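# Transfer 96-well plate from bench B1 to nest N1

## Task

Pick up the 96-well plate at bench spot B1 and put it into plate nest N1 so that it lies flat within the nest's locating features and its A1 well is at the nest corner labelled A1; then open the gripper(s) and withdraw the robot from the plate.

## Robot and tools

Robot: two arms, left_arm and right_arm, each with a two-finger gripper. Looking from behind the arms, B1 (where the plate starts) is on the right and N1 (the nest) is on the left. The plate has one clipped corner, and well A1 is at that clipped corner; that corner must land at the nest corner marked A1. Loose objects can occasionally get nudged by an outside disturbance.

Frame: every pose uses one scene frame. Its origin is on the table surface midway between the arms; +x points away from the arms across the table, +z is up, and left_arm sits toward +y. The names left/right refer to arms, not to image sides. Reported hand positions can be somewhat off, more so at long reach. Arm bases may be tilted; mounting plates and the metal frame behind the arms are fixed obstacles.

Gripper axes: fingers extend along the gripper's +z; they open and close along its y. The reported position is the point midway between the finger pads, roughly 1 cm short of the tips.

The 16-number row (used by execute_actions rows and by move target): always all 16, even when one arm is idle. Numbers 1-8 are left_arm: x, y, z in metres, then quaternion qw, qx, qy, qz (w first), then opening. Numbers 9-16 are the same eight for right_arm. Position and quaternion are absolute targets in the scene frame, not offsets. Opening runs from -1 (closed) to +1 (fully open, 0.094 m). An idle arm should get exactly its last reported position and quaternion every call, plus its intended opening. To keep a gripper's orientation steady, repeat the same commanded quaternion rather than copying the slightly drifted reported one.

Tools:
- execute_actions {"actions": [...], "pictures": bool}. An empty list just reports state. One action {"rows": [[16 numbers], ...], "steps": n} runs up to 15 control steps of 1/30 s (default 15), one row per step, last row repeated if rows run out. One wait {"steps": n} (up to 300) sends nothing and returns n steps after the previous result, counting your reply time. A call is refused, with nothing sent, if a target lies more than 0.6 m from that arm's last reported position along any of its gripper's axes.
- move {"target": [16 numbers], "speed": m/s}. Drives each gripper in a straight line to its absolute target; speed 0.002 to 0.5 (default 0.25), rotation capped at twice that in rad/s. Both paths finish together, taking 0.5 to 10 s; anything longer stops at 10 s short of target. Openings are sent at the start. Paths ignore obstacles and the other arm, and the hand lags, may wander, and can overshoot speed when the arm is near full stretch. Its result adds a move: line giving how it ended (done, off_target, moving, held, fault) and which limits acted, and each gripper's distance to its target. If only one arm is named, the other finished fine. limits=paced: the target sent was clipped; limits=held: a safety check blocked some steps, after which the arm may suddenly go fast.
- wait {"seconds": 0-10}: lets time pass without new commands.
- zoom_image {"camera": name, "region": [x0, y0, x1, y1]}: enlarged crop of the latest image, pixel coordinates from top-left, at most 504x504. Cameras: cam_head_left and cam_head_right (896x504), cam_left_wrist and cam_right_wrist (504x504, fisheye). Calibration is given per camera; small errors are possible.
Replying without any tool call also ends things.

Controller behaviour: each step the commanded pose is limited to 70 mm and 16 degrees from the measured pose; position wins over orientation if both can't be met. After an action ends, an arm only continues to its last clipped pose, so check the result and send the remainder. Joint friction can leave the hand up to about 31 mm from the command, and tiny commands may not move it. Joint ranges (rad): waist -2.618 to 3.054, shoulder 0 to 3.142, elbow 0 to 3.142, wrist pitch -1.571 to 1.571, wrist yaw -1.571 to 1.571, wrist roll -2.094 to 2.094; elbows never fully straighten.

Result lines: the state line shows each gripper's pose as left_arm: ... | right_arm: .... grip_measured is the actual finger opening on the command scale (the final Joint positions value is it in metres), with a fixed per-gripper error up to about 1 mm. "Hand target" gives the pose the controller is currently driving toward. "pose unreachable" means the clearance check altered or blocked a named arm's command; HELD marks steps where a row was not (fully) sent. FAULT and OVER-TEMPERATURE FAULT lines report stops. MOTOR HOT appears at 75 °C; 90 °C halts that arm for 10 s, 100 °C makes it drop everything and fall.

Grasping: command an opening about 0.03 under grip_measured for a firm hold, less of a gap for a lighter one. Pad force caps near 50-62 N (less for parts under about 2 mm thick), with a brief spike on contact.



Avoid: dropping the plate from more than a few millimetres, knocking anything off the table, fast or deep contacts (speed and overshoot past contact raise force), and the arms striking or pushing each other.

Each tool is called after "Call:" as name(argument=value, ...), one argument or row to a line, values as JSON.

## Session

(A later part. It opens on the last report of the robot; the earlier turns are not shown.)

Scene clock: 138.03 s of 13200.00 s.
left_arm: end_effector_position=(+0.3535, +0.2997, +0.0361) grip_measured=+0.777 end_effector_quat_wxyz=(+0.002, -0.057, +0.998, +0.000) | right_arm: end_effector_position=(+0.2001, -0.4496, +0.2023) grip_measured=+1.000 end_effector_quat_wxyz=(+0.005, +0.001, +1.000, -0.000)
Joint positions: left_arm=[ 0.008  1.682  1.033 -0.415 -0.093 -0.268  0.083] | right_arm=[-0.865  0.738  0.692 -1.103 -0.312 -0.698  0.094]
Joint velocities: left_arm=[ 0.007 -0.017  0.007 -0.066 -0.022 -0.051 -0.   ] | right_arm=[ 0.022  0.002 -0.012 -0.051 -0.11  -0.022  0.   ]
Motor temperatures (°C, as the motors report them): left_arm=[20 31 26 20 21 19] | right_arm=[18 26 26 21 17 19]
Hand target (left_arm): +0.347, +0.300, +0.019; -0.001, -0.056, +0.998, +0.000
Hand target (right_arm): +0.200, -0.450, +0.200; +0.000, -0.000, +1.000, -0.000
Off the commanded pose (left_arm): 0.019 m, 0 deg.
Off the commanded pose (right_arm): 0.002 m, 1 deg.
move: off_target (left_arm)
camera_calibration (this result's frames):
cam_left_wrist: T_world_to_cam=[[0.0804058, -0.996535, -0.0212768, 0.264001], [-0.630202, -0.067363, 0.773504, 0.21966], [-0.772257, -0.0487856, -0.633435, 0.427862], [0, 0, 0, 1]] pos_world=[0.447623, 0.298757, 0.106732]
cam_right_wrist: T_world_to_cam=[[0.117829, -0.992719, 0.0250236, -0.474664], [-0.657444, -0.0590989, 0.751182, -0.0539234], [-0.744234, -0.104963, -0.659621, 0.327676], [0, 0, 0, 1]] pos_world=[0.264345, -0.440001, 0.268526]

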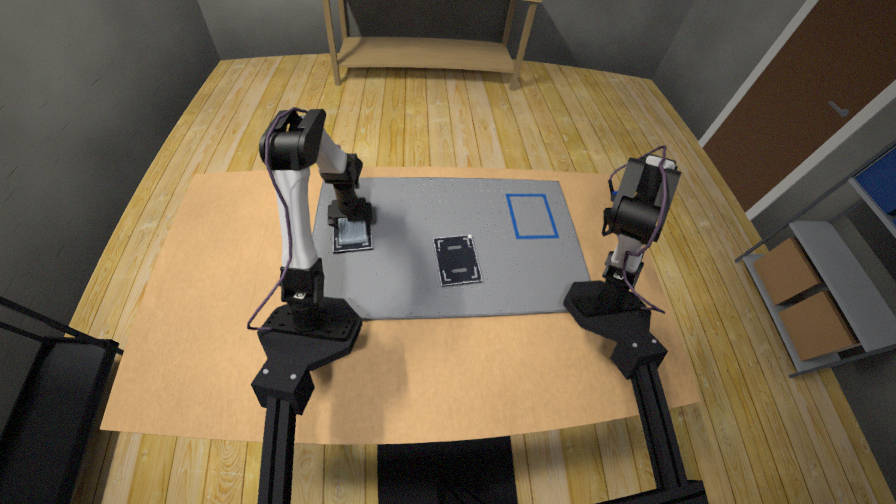

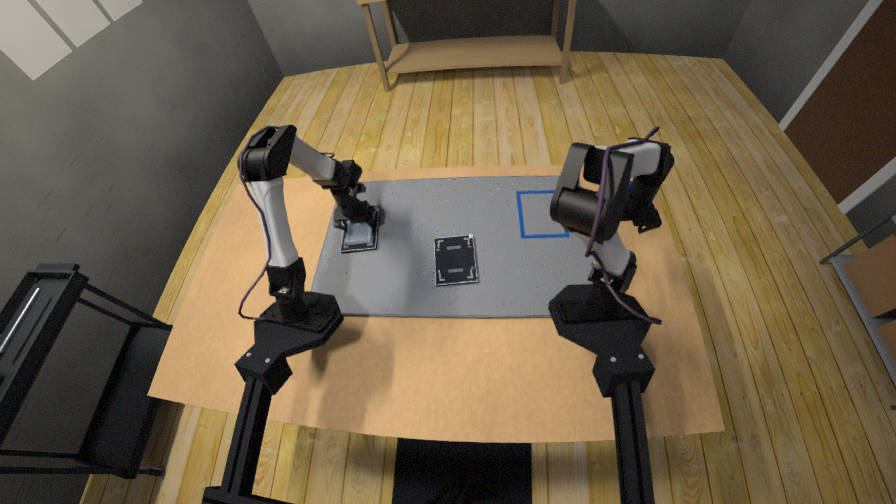

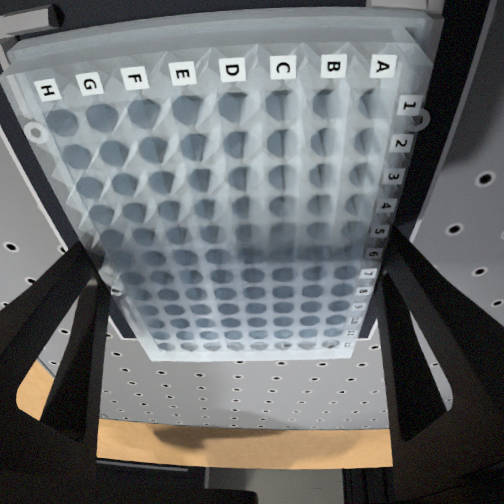

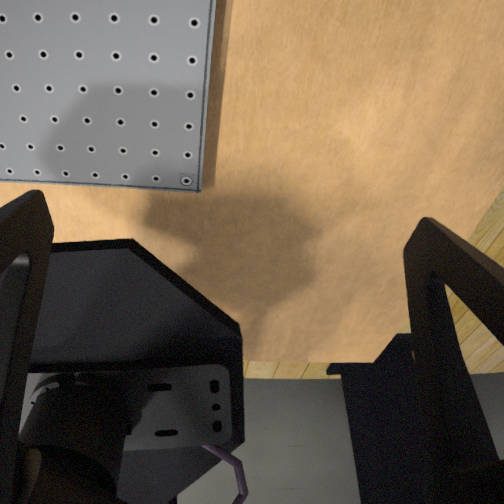

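Call:
move(
  target=[0.344,0.300,0.032,0,-0.056,0.998,0,0.74,0.2,-0.45,0.2,0,0,1,0,1],
  speed=0.005,
)

Call:
zoom_image(
  camera="cam_head_left",
  region=[310,195,400,265],
)

Scene clock: 142.47 s of 13200.00 s.
left_arm: end_effector_position=(+0.3531, +0.2998, +0.0365) grip_measured=+0.777 end_effector_quat_wxyz=(+0.007, -0.057, +0.998, -0.001) | right_arm: end_effector_position=(+0.2001, -0.4496, +0.2023) grip_measured=+1.000 end_effector_quat_wxyz=(+0.005, +0.001, +1.000, -0.000)
Joint positions: left_arm=[ 0.008  1.674  1.019 -0.399 -0.093 -0.268  0.083] | right_arm=[-0.865  0.738  0.692 -1.103 -0.312 -0.698  0.094]
Joint velocities: left_arm=[-0.012  0.002 -0.007  0.081 -0.037  0.007  0.   ] | right_arm=[-0.002  0.007  0.002 -0.066  0.037 -0.022  0.   ]
Motor temperatures (°C, as the motors report them): left_arm=[20 31 26 20 21 19] | right_arm=[18 26 26 21 17 19]
Hand target (left_arm): +0.344, +0.300, +0.032; -0.000, -0.056, +0.998, +0.000
Hand target (right_arm): +0.200, -0.450, +0.200; +0.000, -0.000, +1.000, -0.000
Off the commanded pose (left_arm): 0.010 m, 1 deg.
Off the commanded pose (right_arm): 0.002 m, 1 deg.
move: done
camera_calibration (this result's frames):
cam_left_wrist: T_world_to_cam=[[0.081549, -0.996491, -0.0188766, 0.263643], [-0.637945, -0.0667398, 0.767185, 0.221862], [-0.765752, -0.0505209, -0.641148, 0.426304], [0, 0, 0, 1]] pos_world=[0.446478, 0.299062, 0.108092]
cam_right_wrist: T_world_to_cam=[[0.117829, -0.992719, 0.0250236, -0.474664], [-0.657444, -0.0590989, 0.751182, -0.0539234], [-0.744234, -0.104963, -0.659621, 0.327676], [0, 0, 0, 1]] pos_world=[0.264345, -0.440001, 0.268526]

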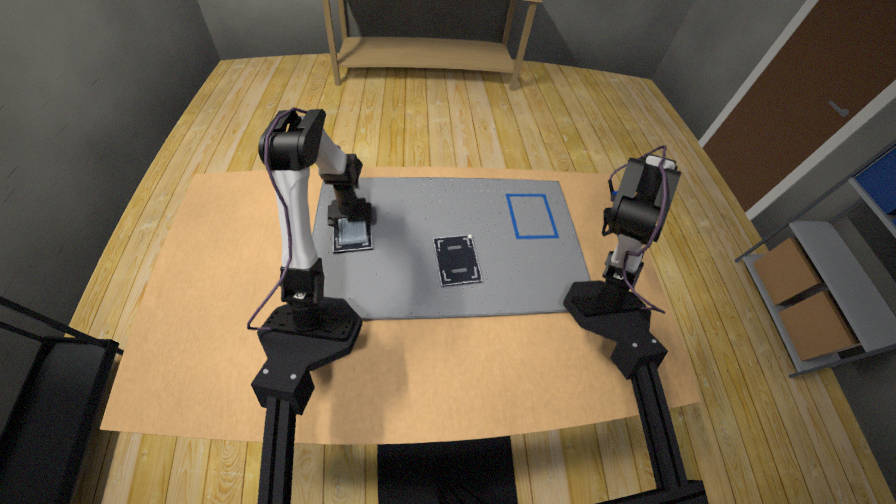

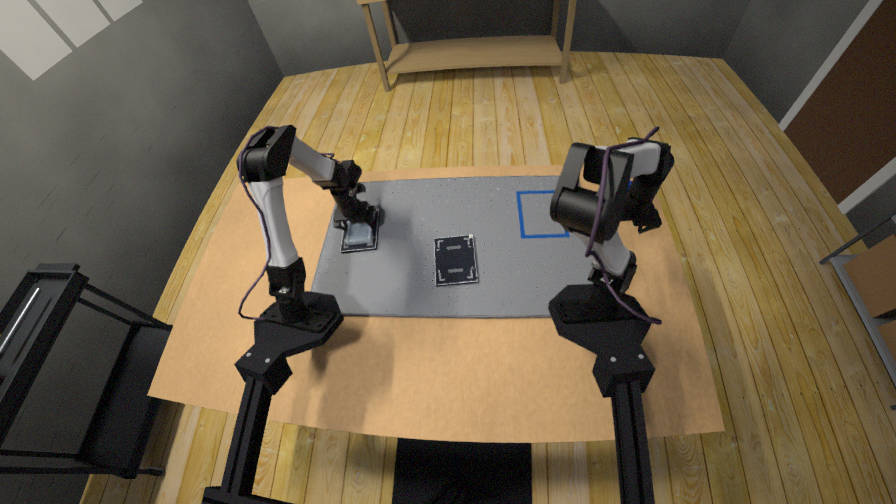

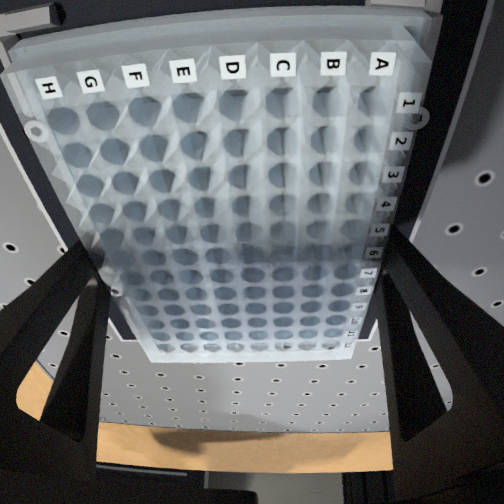

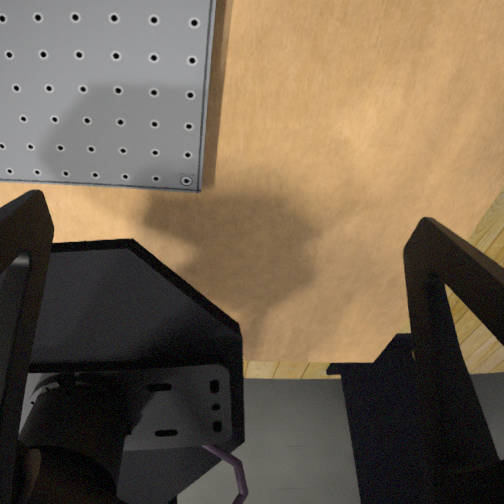

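Region (310, 195, 400, 265) of cam_head_left's 896x504 image, scaled by 5.600, with more detail than that image has.

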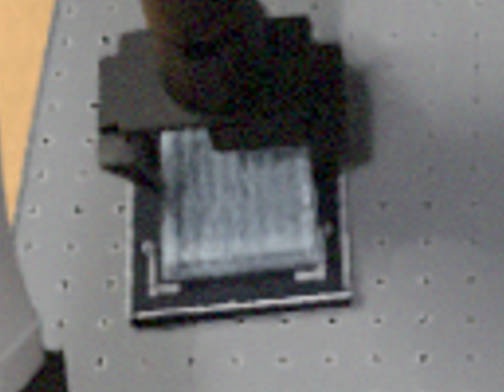

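Call:
move(
  target=[0.347,0.300,0.050,0,-0.056,0.998,0,0.74,0.2,-0.45,0.2,0,0,1,0,1],
  speed=0.008,
)

Scene clock: 146.30 s of 13200.00 s.
left_arm: end_effector_position=(+0.3501, +0.3010, +0.0448) grip_measured=+0.777 end_effector_quat_wxyz=(+0.002, -0.057, +0.998, +0.000) | right_arm: end_effector_position=(+0.2001, -0.4496, +0.2023) grip_measured=+1.000 end_effector_quat_wxyz=(+0.005, +0.001, +1.000, -0.000)
Joint positions: left_arm=[ 0.008  1.647  1.019 -0.437 -0.093 -0.268  0.083] | right_arm=[-0.865  0.738  0.692 -1.103 -0.312 -0.698  0.094]
Joint velocities: left_arm=[-0.007 -0.002 -0.007 -0.066  0.007  0.007  0.001] | right_arm=[ 0.012 -0.012  0.012 -0.037 -0.022 -0.007  0.   ]
Motor temperatures (°C, as the motors report them): left_arm=[20 31 26 20 21 19] | right_arm=[18 26 26 21 17 19]
Hand target (left_arm): +0.347, +0.300, +0.050; -0.000, -0.056, +0.998, +0.000
Hand target (right_arm): +0.200, -0.450, +0.200; +0.000, -0.000, +1.000, -0.000
Off the commanded pose (left_arm): 0.006 m, 0 deg.
Off the commanded pose (right_arm): 0.002 m, 1 deg.
move: done
camera_calibration (this result's frames):
cam_left_wrist: T_world_to_cam=[[0.0804058, -0.996535, -0.0212768, 0.265787], [-0.630202, -0.067363, 0.773504, 0.21091], [-0.772257, -0.0487856, -0.633435, 0.430823], [0, 0, 0, 1]] pos_world=[0.444251, 0.300092, 0.115413]
cam_right_wrist: T_world_to_cam=[[0.117829, -0.992719, 0.0250236, -0.474664], [-0.657444, -0.0590989, 0.751182, -0.0539234], [-0.744234, -0.104963, -0.659621, 0.327676], [0, 0, 0, 1]] pos_world=[0.264345, -0.440001, 0.268526]

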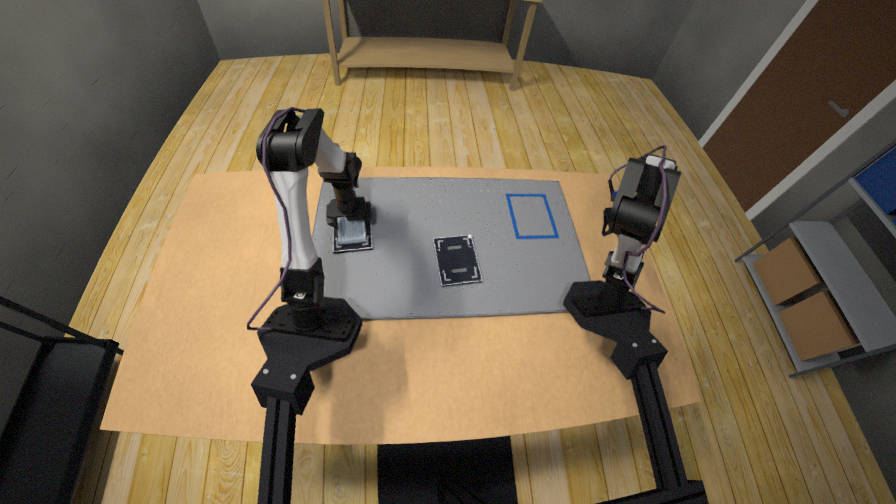

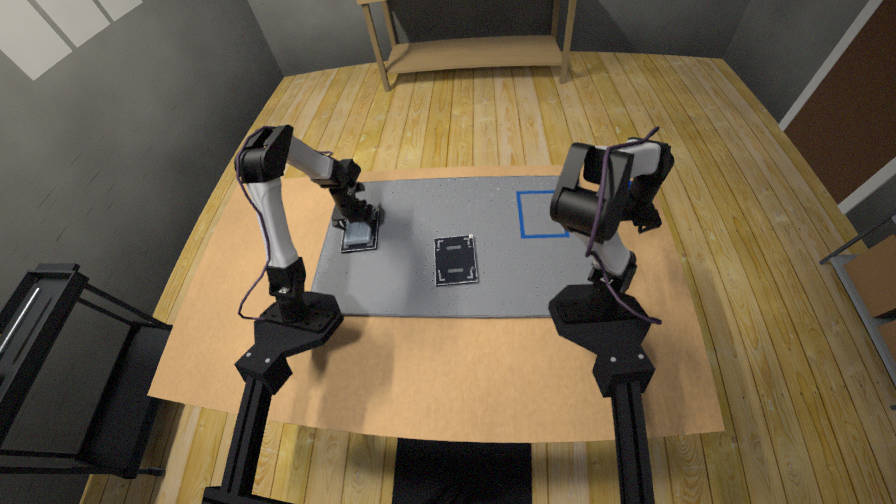

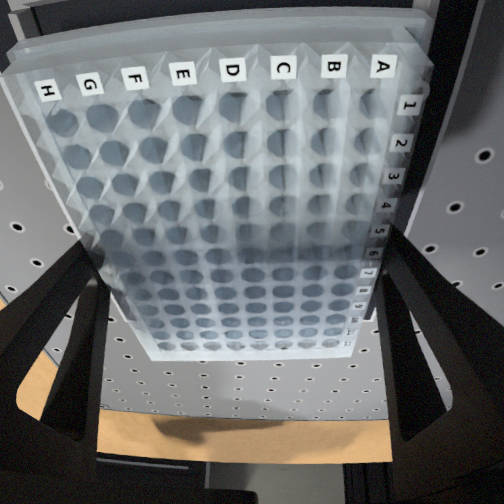

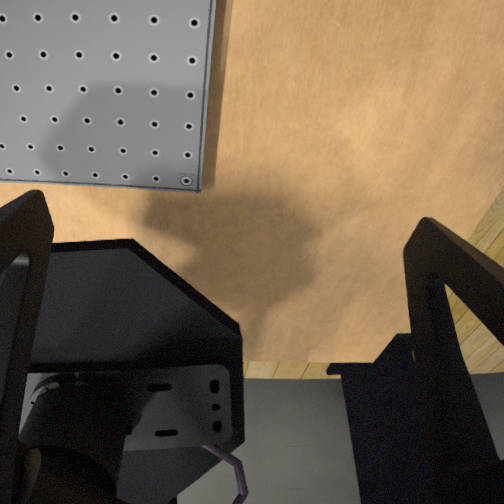

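Call:
move(
  target=[0.352,0.300,0.022,0,-0.056,0.998,0,0.74,0.2,-0.45,0.2,0,0,1,0,1],
  speed=0.008,
)

Call:
zoom_image(
  camera="cam_head_left",
  region=[310,195,400,265],
)

Scene clock: 151.80 s of 13200.00 s.
left_arm: end_effector_position=(+0.3473, +0.3006, +0.0353) grip_measured=+0.777 end_effector_quat_wxyz=(-0.005, -0.056, +0.998, +0.002) | right_arm: end_effector_position=(+0.2001, -0.4496, +0.2023) grip_measured=+1.000 end_effector_quat_wxyz=(+0.005, +0.001, +1.000, -0.000)
Joint positions: left_arm=[ 0.008  1.678  1.019 -0.419 -0.093 -0.268  0.083] | right_arm=[-0.865  0.738  0.692 -1.103 -0.312 -0.698  0.094]
Joint velocities: left_arm=[ 0.012  0.017 -0.007 -0.007  0.007 -0.007  0.   ] | right_arm=[-0.002 -0.007 -0.007 -0.066  0.022  0.007  0.   ]
Motor temperatures (°C, as the motors report them): left_arm=[20 31 26 19 21 19] | right_arm=[18 26 26 21 17 19]
Hand target (left_arm): +0.351, +0.300, +0.023; -0.000, -0.056, +0.998, +0.000
Hand target (right_arm): +0.200, -0.450, +0.200; +0.000, -0.000, +1.000, -0.000
Off the commanded pose (left_arm): 0.014 m, 1 deg.
Off the commanded pose (right_arm): 0.002 m, 1 deg.
move: off_target (left_arm)
camera_calibration (this result's frames):
cam_left_wrist: T_world_to_cam=[[0.0784637, -0.996617, -0.0244553, 0.266191], [-0.619805, -0.0679815, 0.781806, 0.212681], [-0.780824, -0.0461858, -0.623042, 0.424465], [0, 0, 0, 1]] pos_world=[0.442367, 0.299353, 0.104694]
cam_right_wrist: T_world_to_cam=[[0.117829, -0.992719, 0.0250236, -0.474664], [-0.657444, -0.0590989, 0.751182, -0.0539234], [-0.744234, -0.104963, -0.659621, 0.327676], [0, 0, 0, 1]] pos_world=[0.264345, -0.440001, 0.268526]

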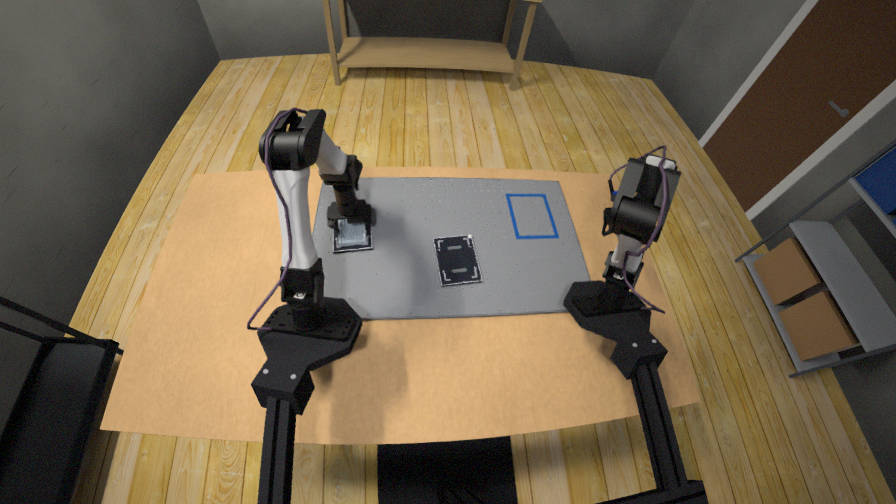

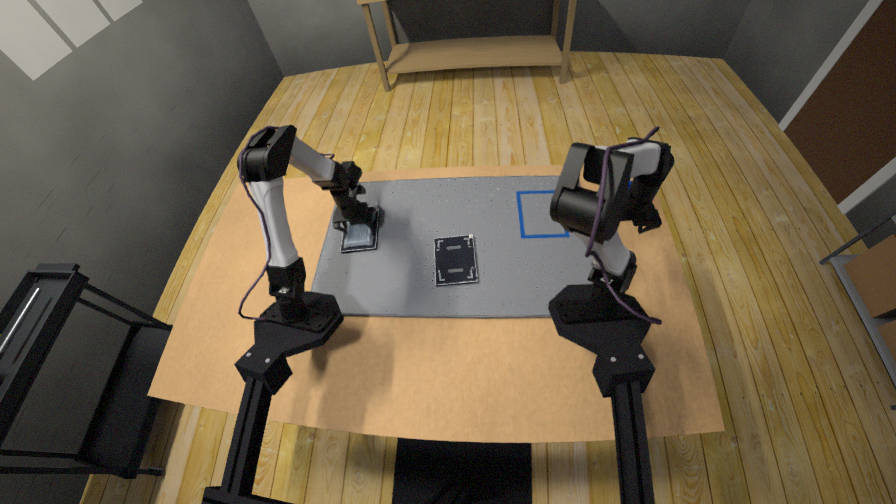

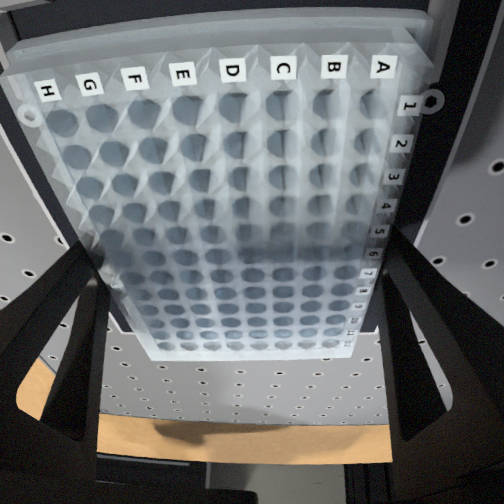

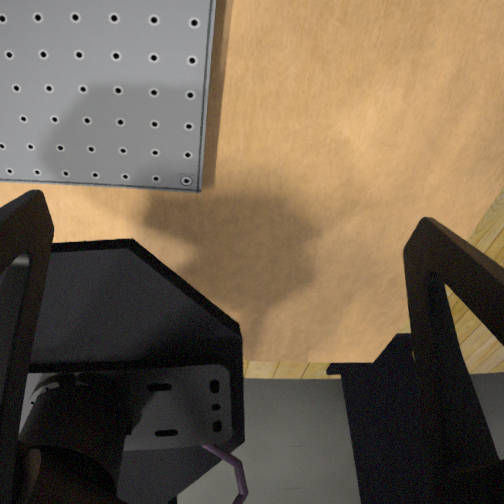

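Region (310, 195, 400, 265) of cam_head_left's 896x504 image, scaled by 5.600, with more detail than that image has.

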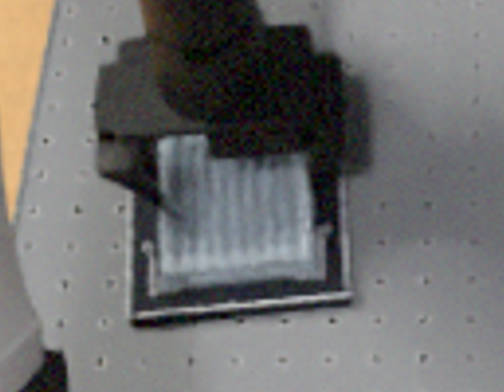

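Call:
move(
  target=[0.357,0.296,0.031,0,-0.056,0.998,0,0.74,0.2,-0.45,0.2,0,0,1,0,1],
  speed=0.004,
)

Call:
zoom_image(
  camera="cam_head_left",
  region=[310,195,400,265],
)

Scene clock: 157.83 s of 13200.00 s.
left_arm: end_effector_position=(+0.3479, +0.3005, +0.0358) grip_measured=+0.777 end_effector_quat_wxyz=(-0.009, -0.055, +0.998, +0.003) | right_arm: end_effector_position=(+0.2001, -0.4496, +0.2023) grip_measured=+1.000 end_effector_quat_wxyz=(+0.005, +0.001, +1.000, -0.000)
Joint positions: left_arm=[ 0.008  1.684  1.033 -0.437 -0.093 -0.268  0.083] | right_arm=[-0.865  0.738  0.692 -1.103 -0.312 -0.698  0.094]
Joint velocities: left_arm=[-0.012 -0.002 -0.002  0.037  0.007  0.051 -0.001] | right_arm=[-0.002  0.007  0.002  0.081  0.022 -0.037  0.   ]
Motor temperatures (°C, as the motors report them): left_arm=[20 31 26 20 21 19] | right_arm=[18 26 27 21 17 19]
Hand target (left_arm): +0.357, +0.296, +0.031; +0.000, -0.056, +0.998, -0.000
Hand target (right_arm): +0.200, -0.450, +0.200; +0.000, -0.000, +1.000, -0.000
Off the commanded pose (left_arm): 0.011 m, 1 deg.
Off the commanded pose (right_arm): 0.002 m, 1 deg.
move: off_target (left_arm)
camera_calibration (this result's frames):
cam_left_wrist: T_world_to_cam=[[0.0773537, -0.996647, -0.0266491, 0.266582], [-0.612502, -0.0685951, 0.787487, 0.210124], [-0.786675, -0.0445924, -0.615755, 0.426492], [0, 0, 0, 1]] pos_world=[0.44359, 0.29912, 0.104249]
cam_right_wrist: T_world_to_cam=[[0.117829, -0.992719, 0.0250236, -0.474664], [-0.657444, -0.0590989, 0.751182, -0.0539234], [-0.744234, -0.104963, -0.659621, 0.327676], [0, 0, 0, 1]] pos_world=[0.264345, -0.440001, 0.268526]

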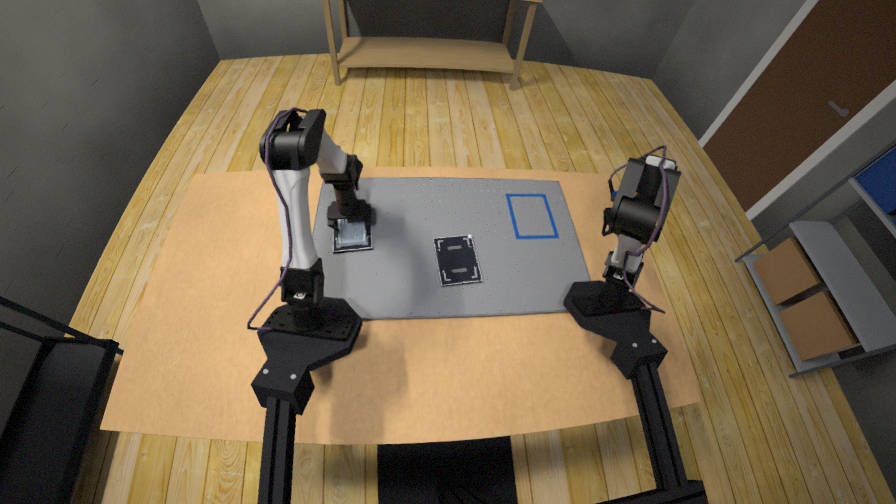

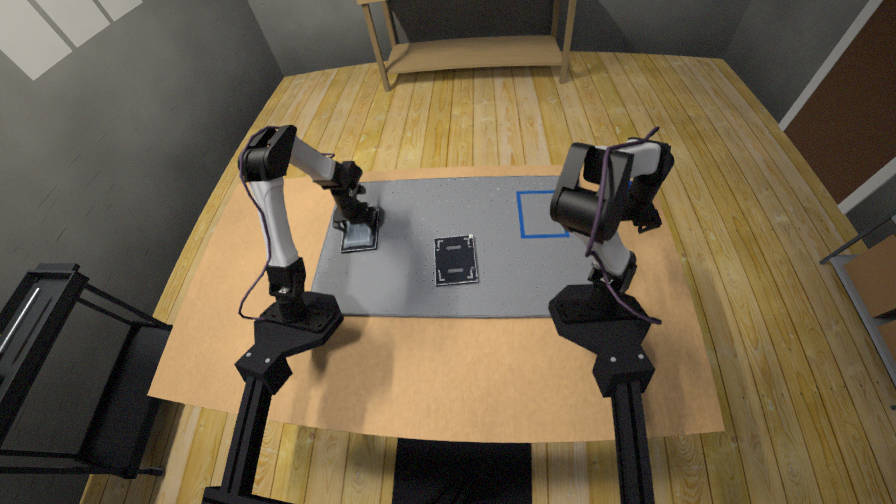

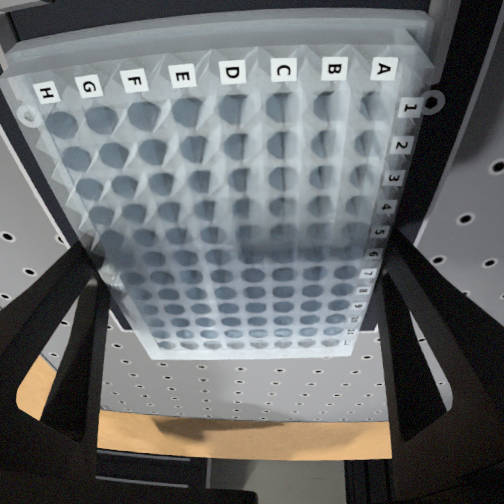

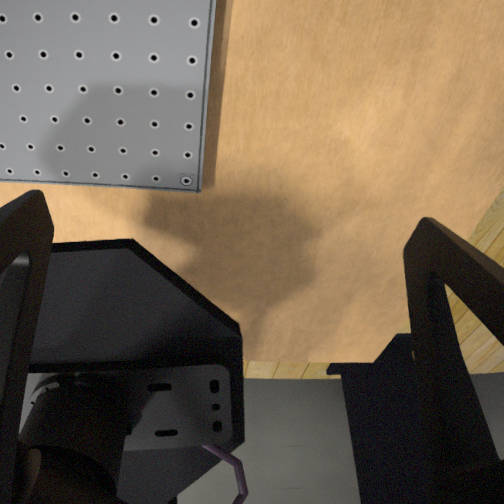

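Region (310, 195, 400, 265) of cam_head_left's 896x504 image, scaled by 5.600, with more detail than that image has.

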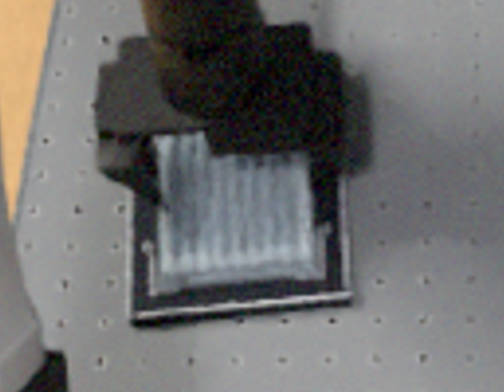

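Call:
move(
  target=[0.355,0.294,0.049,0,-0.056,0.998,0,0.74,0.2,-0.45,0.2,0,0,1,0,1],
  speed=0.008,
)

Scene clock: 161.73 s of 13200.00 s.
left_arm: end_effector_position=(+0.3466, +0.2988, +0.0393) grip_measured=+0.777 end_effector_quat_wxyz=(-0.011, -0.056, +0.998, +0.004) | right_arm: end_effector_position=(+0.2001, -0.4496, +0.2023) grip_measured=+1.000 end_effector_quat_wxyz=(+0.005, +0.001, +1.000, -0.000)
Joint positions: left_arm=[-0.     1.673  1.033 -0.452 -0.099 -0.277  0.083] | right_arm=[-0.865  0.738  0.692 -1.103 -0.312 -0.698  0.094]
Joint velocities: left_arm=[-0.002 -0.017  0.007  0.037  0.037  0.037  0.001] | right_arm=[-0.007  0.007 -0.012  0.051  0.007 -0.066  0.   ]
Motor temperatures (°C, as the motors report them): left_arm=[20 31 26 19 21 19] | right_arm=[18 26 27 21 17 19]
Hand target (left_arm): +0.355, +0.294, +0.049; +0.000, -0.056, +0.998, -0.000
Hand target (right_arm): +0.200, -0.450, +0.200; +0.000, -0.000, +1.000, -0.000
Off the commanded pose (left_arm): 0.014 m, 1 deg.
Off the commanded pose (right_arm): 0.002 m, 1 deg.
move: off_target (left_arm)
camera_calibration (this result's frames):
cam_left_wrist: T_world_to_cam=[[0.0793423, -0.996425, -0.0290172, 0.264384], [-0.610147, -0.0715623, 0.78905, 0.206452], [-0.788306, -0.0449003, -0.613643, 0.42813], [0, 0, 0, 1]] pos_world=[0.442486, 0.297437, 0.107489]
cam_right_wrist: T_world_to_cam=[[0.117829, -0.992719, 0.0250236, -0.474664], [-0.657444, -0.0590989, 0.751182, -0.0539234], [-0.744234, -0.104963, -0.659621, 0.327676], [0, 0, 0, 1]] pos_world=[0.264345, -0.440001, 0.268526]

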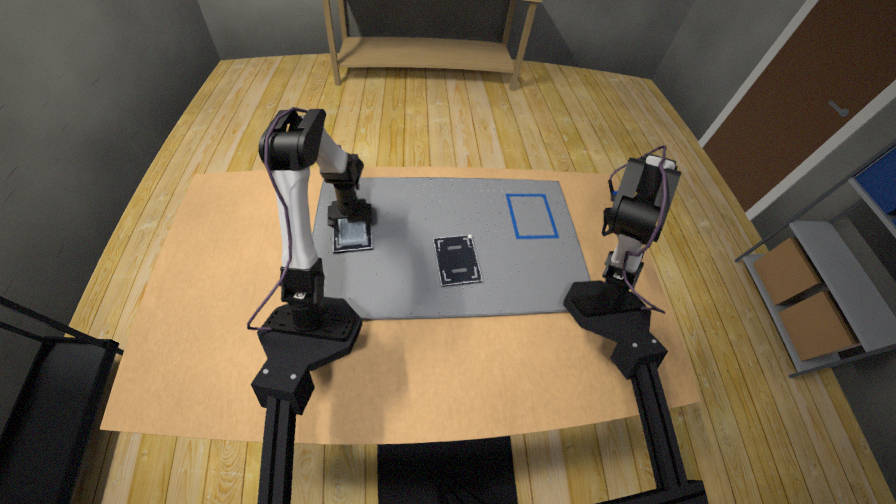

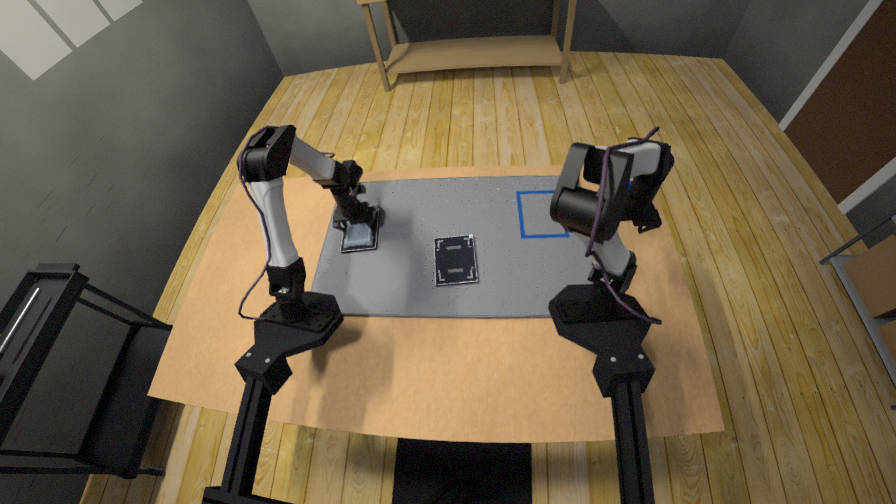

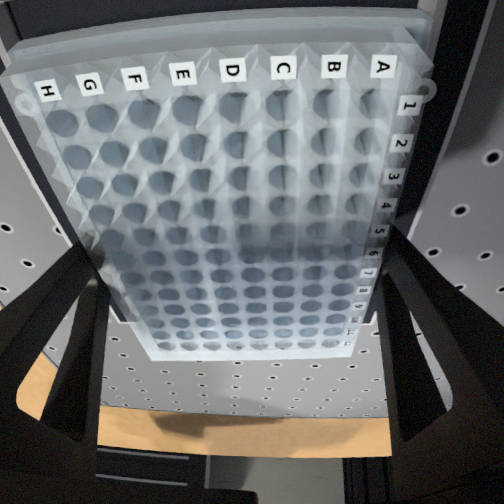

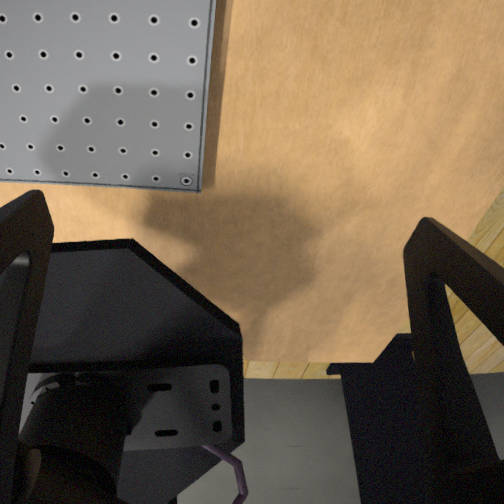

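Call:
move(
  target=[0.351,0.299,0.020,0,-0.056,0.998,0,0.74,0.2,-0.45,0.2,0,0,1,0,1],
  speed=0.006,
)

Call:
zoom_image(
  camera="cam_head_left",
  region=[310,195,400,265],
)

Scene clock: 167.27 s of 13200.00 s.
left_arm: end_effector_position=(+0.3481, +0.2986, +0.0365) grip_measured=+0.777 end_effector_quat_wxyz=(-0.008, -0.058, +0.998, +0.001) | right_arm: end_effector_position=(+0.2001, -0.4496, +0.2023) grip_measured=+1.000 end_effector_quat_wxyz=(+0.005, +0.001, +1.000, -0.000)
Joint positions: left_arm=[ 0.003  1.682  1.033 -0.437 -0.092 -0.277  0.083] | right_arm=[-0.865  0.738  0.692 -1.103 -0.312 -0.698  0.094]
Joint velocities: left_arm=[-0.002  0.017 -0.012 -0.066  0.051 -0.007  0.   ] | right_arm=[-0.012 -0.007 -0.017  0.037 -0.007 -0.022  0.   ]
Motor temperatures (°C, as the motors report them): left_arm=[20 31 26 20 21 19] | right_arm=[18 26 27 21 17 19]
Hand target (left_arm): +0.350, +0.299, +0.021; -0.001, -0.056, +0.998, +0.000
Hand target (right_arm): +0.200, -0.450, +0.200; +0.000, -0.000, +1.000, -0.000
Off the commanded pose (left_arm): 0.017 m, 1 deg.
Off the commanded pose (right_arm): 0.002 m, 1 deg.
move: off_target (left_arm)
camera_calibration (this result's frames):
cam_left_wrist: T_world_to_cam=[[0.0831086, -0.996266, -0.0234027, 0.262421], [-0.613527, -0.0696579, 0.786596, 0.210263], [-0.785288, -0.0510146, -0.617025, 0.428478], [0, 0, 0, 1]] pos_world=[0.443672, 0.297946, 0.105131]
cam_right_wrist: T_world_to_cam=[[0.117829, -0.992719, 0.0250236, -0.474664], [-0.657444, -0.0590989, 0.751182, -0.0539234], [-0.744234, -0.104963, -0.659621, 0.327676], [0, 0, 0, 1]] pos_world=[0.264345, -0.440001, 0.268526]

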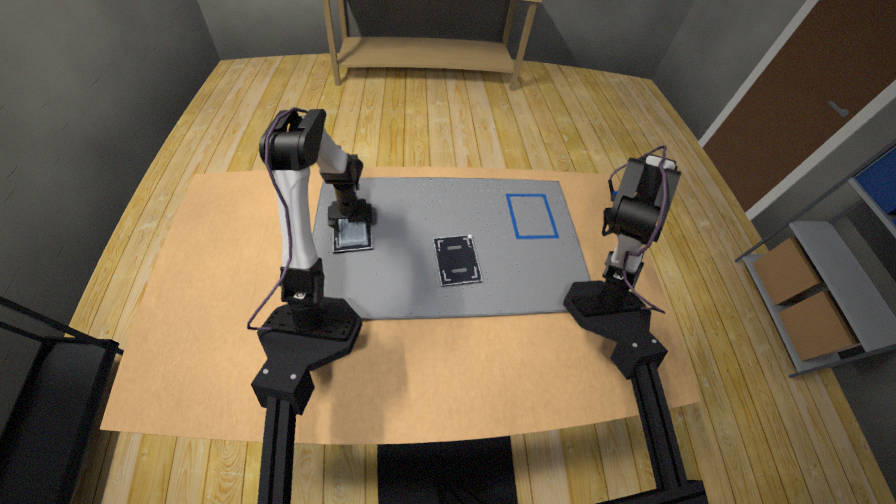

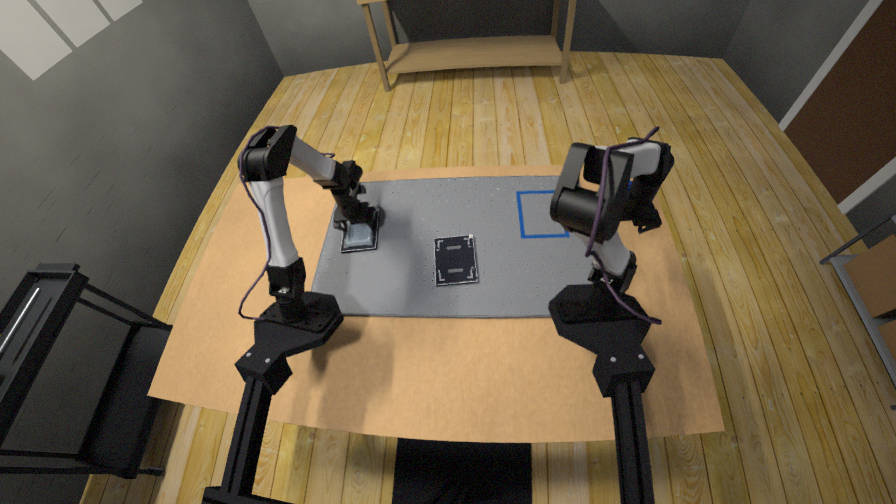

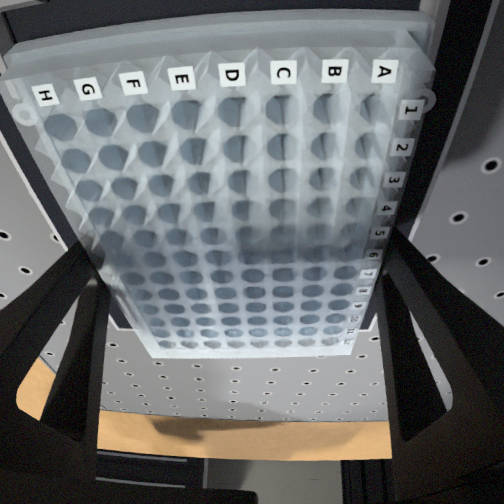

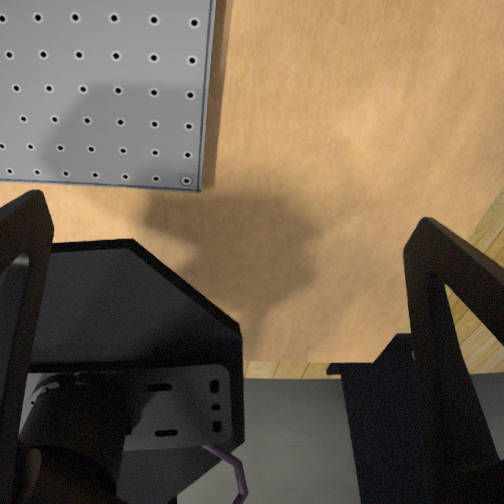

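Region (310, 195, 400, 265) of cam_head_left's 896x504 image, scaled by 5.600, with more detail than that image has.

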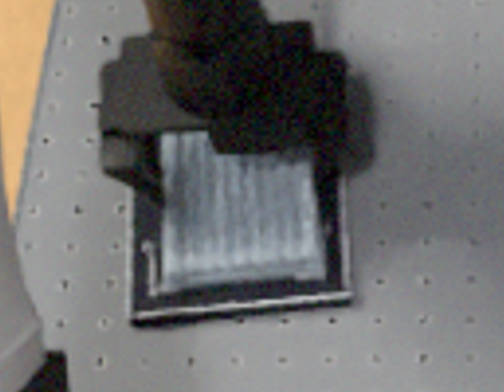

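Call:
move(
  target=[0.346,0.3035,0.075,0,-0.056,0.998,0,0.74,0.2,-0.45,0.2,0,0,1,0,1],
  speed=0.02,
)

Call:
move(
  target=[0.346,0.3035,0.04,0,-0.056,0.998,0,0.74,0.2,-0.45,0.2,0,0,1,0,1],
  speed=0.02,
)

Scene clock: 173.13 s of 13200.00 s.
left_arm: end_effector_position=(+0.3512, +0.3014, +0.0712) grip_measured=+0.777 end_effector_quat_wxyz=(+0.005, -0.060, +0.998, -0.002) | right_arm: end_effector_position=(+0.2001, -0.4496, +0.2023) grip_measured=+1.000 end_effector_quat_wxyz=(+0.005, +0.001, +1.000, -0.000)
Joint positions: left_arm=[ 0.003  1.567  1.033 -0.525 -0.092 -0.278  0.083] | right_arm=[-0.865  0.738  0.692 -1.103 -0.312 -0.698  0.094]
Joint velocities: left_arm=[ 0.012 -0.002  0.007  0.007  0.007  0.051 -0.001] | right_arm=[-0.002  0.017 -0.007 -0.051 -0.007 -0.037  0.   ]
Motor temperatures (°C, as the motors report them): left_arm=[20 31 26 20 21 19] | right_arm=[18 26 27 21 17 19]
Hand target (left_arm): +0.346, +0.304, +0.075; -0.000, -0.056, +0.998, -0.000
Hand target (right_arm): +0.200, -0.450, +0.200; +0.000, -0.000, +1.000, -0.000
Off the commanded pose (left_arm): 0.007 m, 1 deg.
Off the commanded pose (right_arm): 0.002 m, 1 deg.
After step 90, 0.67 s passed at rest.
move: done
camera_calibration (this result's frames):
cam_left_wrist: T_world_to_cam=[[0.0865126, -0.996106, -0.0169791, 0.264075], [-0.633766, -0.0681769, 0.770515, 0.192865], [-0.768672, -0.0558984, -0.637196, 0.449555], [0, 0, 0, 1]] pos_world=[0.444945, 0.301325, 0.142333]
cam_right_wrist: T_world_to_cam=[[0.117829, -0.992719, 0.0250236, -0.474664], [-0.657444, -0.0590989, 0.751182, -0.0539234], [-0.744234, -0.104963, -0.659621, 0.327676], [0, 0, 0, 1]] pos_world=[0.264345, -0.440001, 0.268526]

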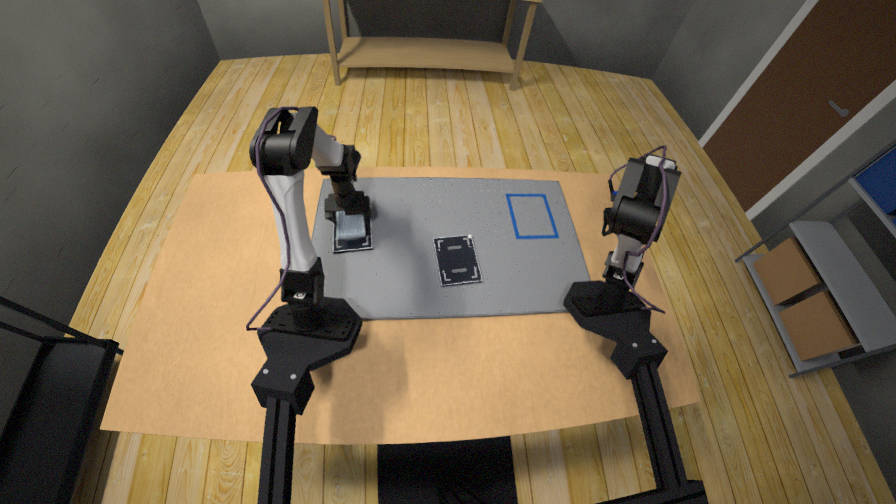

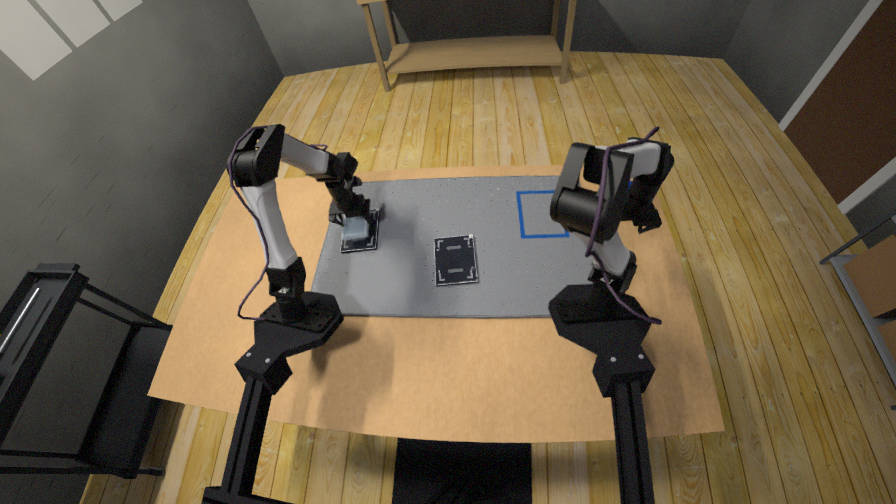

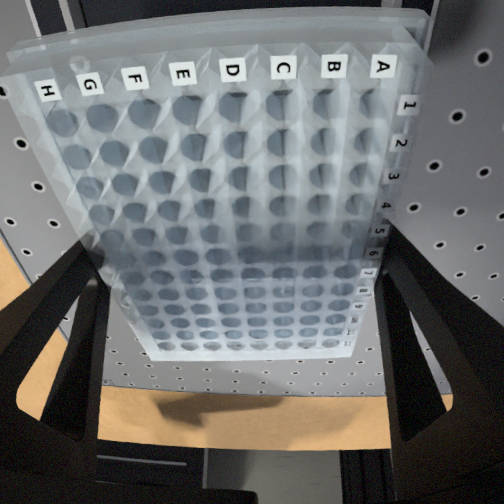

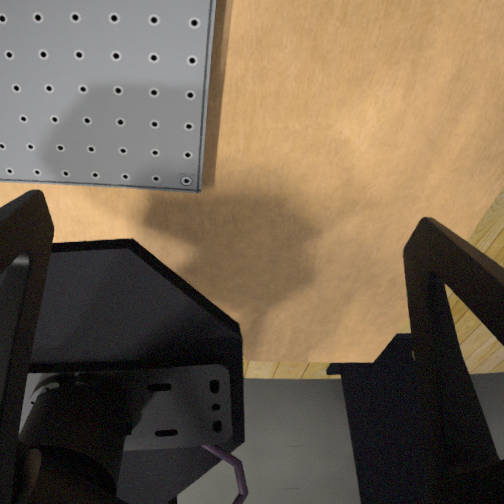

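Scene clock: 174.93 s of 13200.00 s.
left_arm: end_effector_position=(+0.3500, +0.2992, +0.0466) grip_measured=+0.777 end_effector_quat_wxyz=(+0.004, -0.056, +0.998, -0.002) | right_arm: end_effector_position=(+0.2001, -0.4496, +0.2023) grip_measured=+1.000 end_effector_quat_wxyz=(+0.005, +0.001, +1.000, -0.000)
Joint positions: left_arm=[ 0.003  1.639  1.016 -0.438 -0.092 -0.27   0.083] | right_arm=[-0.865  0.738  0.692 -1.103 -0.312 -0.698  0.094]
Joint velocities: left_arm=[ 0.017 -0.007  0.012  0.037 -0.007  0.037  0.001] | right_arm=[-0.002  0.002  0.007 -0.007 -0.007 -0.007  0.   ]
Motor temperatures (°C, as the motors report them): left_arm=[20 31 26 20 21 19] | right_arm=[18 25 27 21 17 19]
Hand target (left_arm): +0.346, +0.303, +0.040; -0.000, -0.056, +0.998, +0.000
Hand target (right_arm): +0.200, -0.450, +0.200; +0.000, -0.000, +1.000, -0.000
Off the commanded pose (left_arm): 0.009 m, 0 deg.
Off the commanded pose (right_arm): 0.002 m, 1 deg.
move: done
camera_calibration (this result's frames):
cam_left_wrist: T_world_to_cam=[[0.0787005, -0.996745, -0.017495, 0.264569], [-0.632851, -0.0635127, 0.771665, 0.209133], [-0.770264, -0.0496586, -0.635789, 0.431452], [0, 0, 0, 1]] pos_world=[0.44386, 0.298416, 0.117561]
cam_right_wrist: T_world_to_cam=[[0.117829, -0.992719, 0.0250236, -0.474664], [-0.657444, -0.0590989, 0.751182, -0.0539234], [-0.744234, -0.104963, -0.659621, 0.327676], [0, 0, 0, 1]] pos_world=[0.264345, -0.440001, 0.268526]

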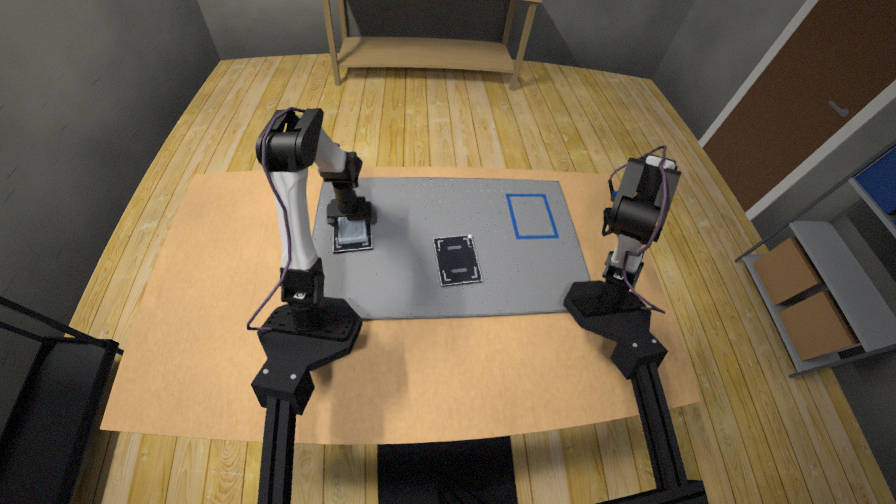

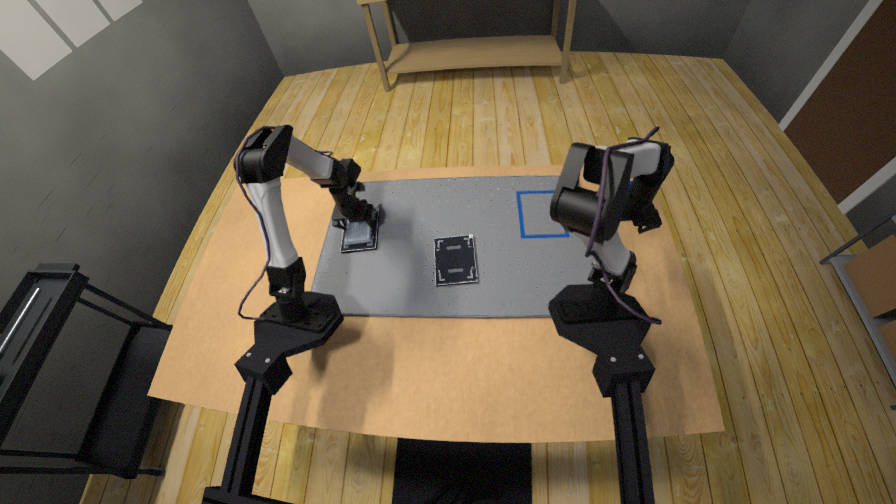

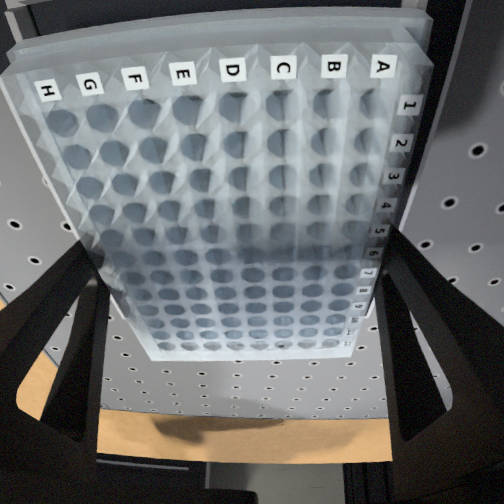

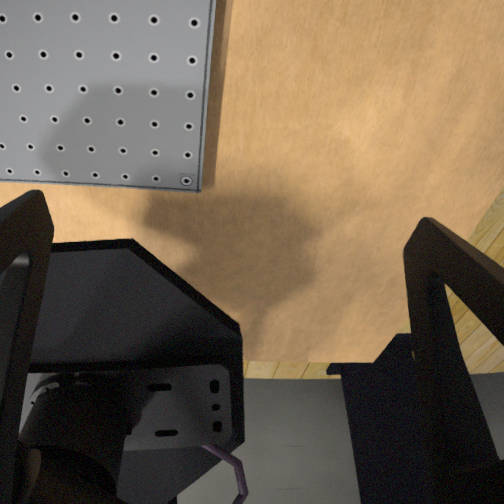

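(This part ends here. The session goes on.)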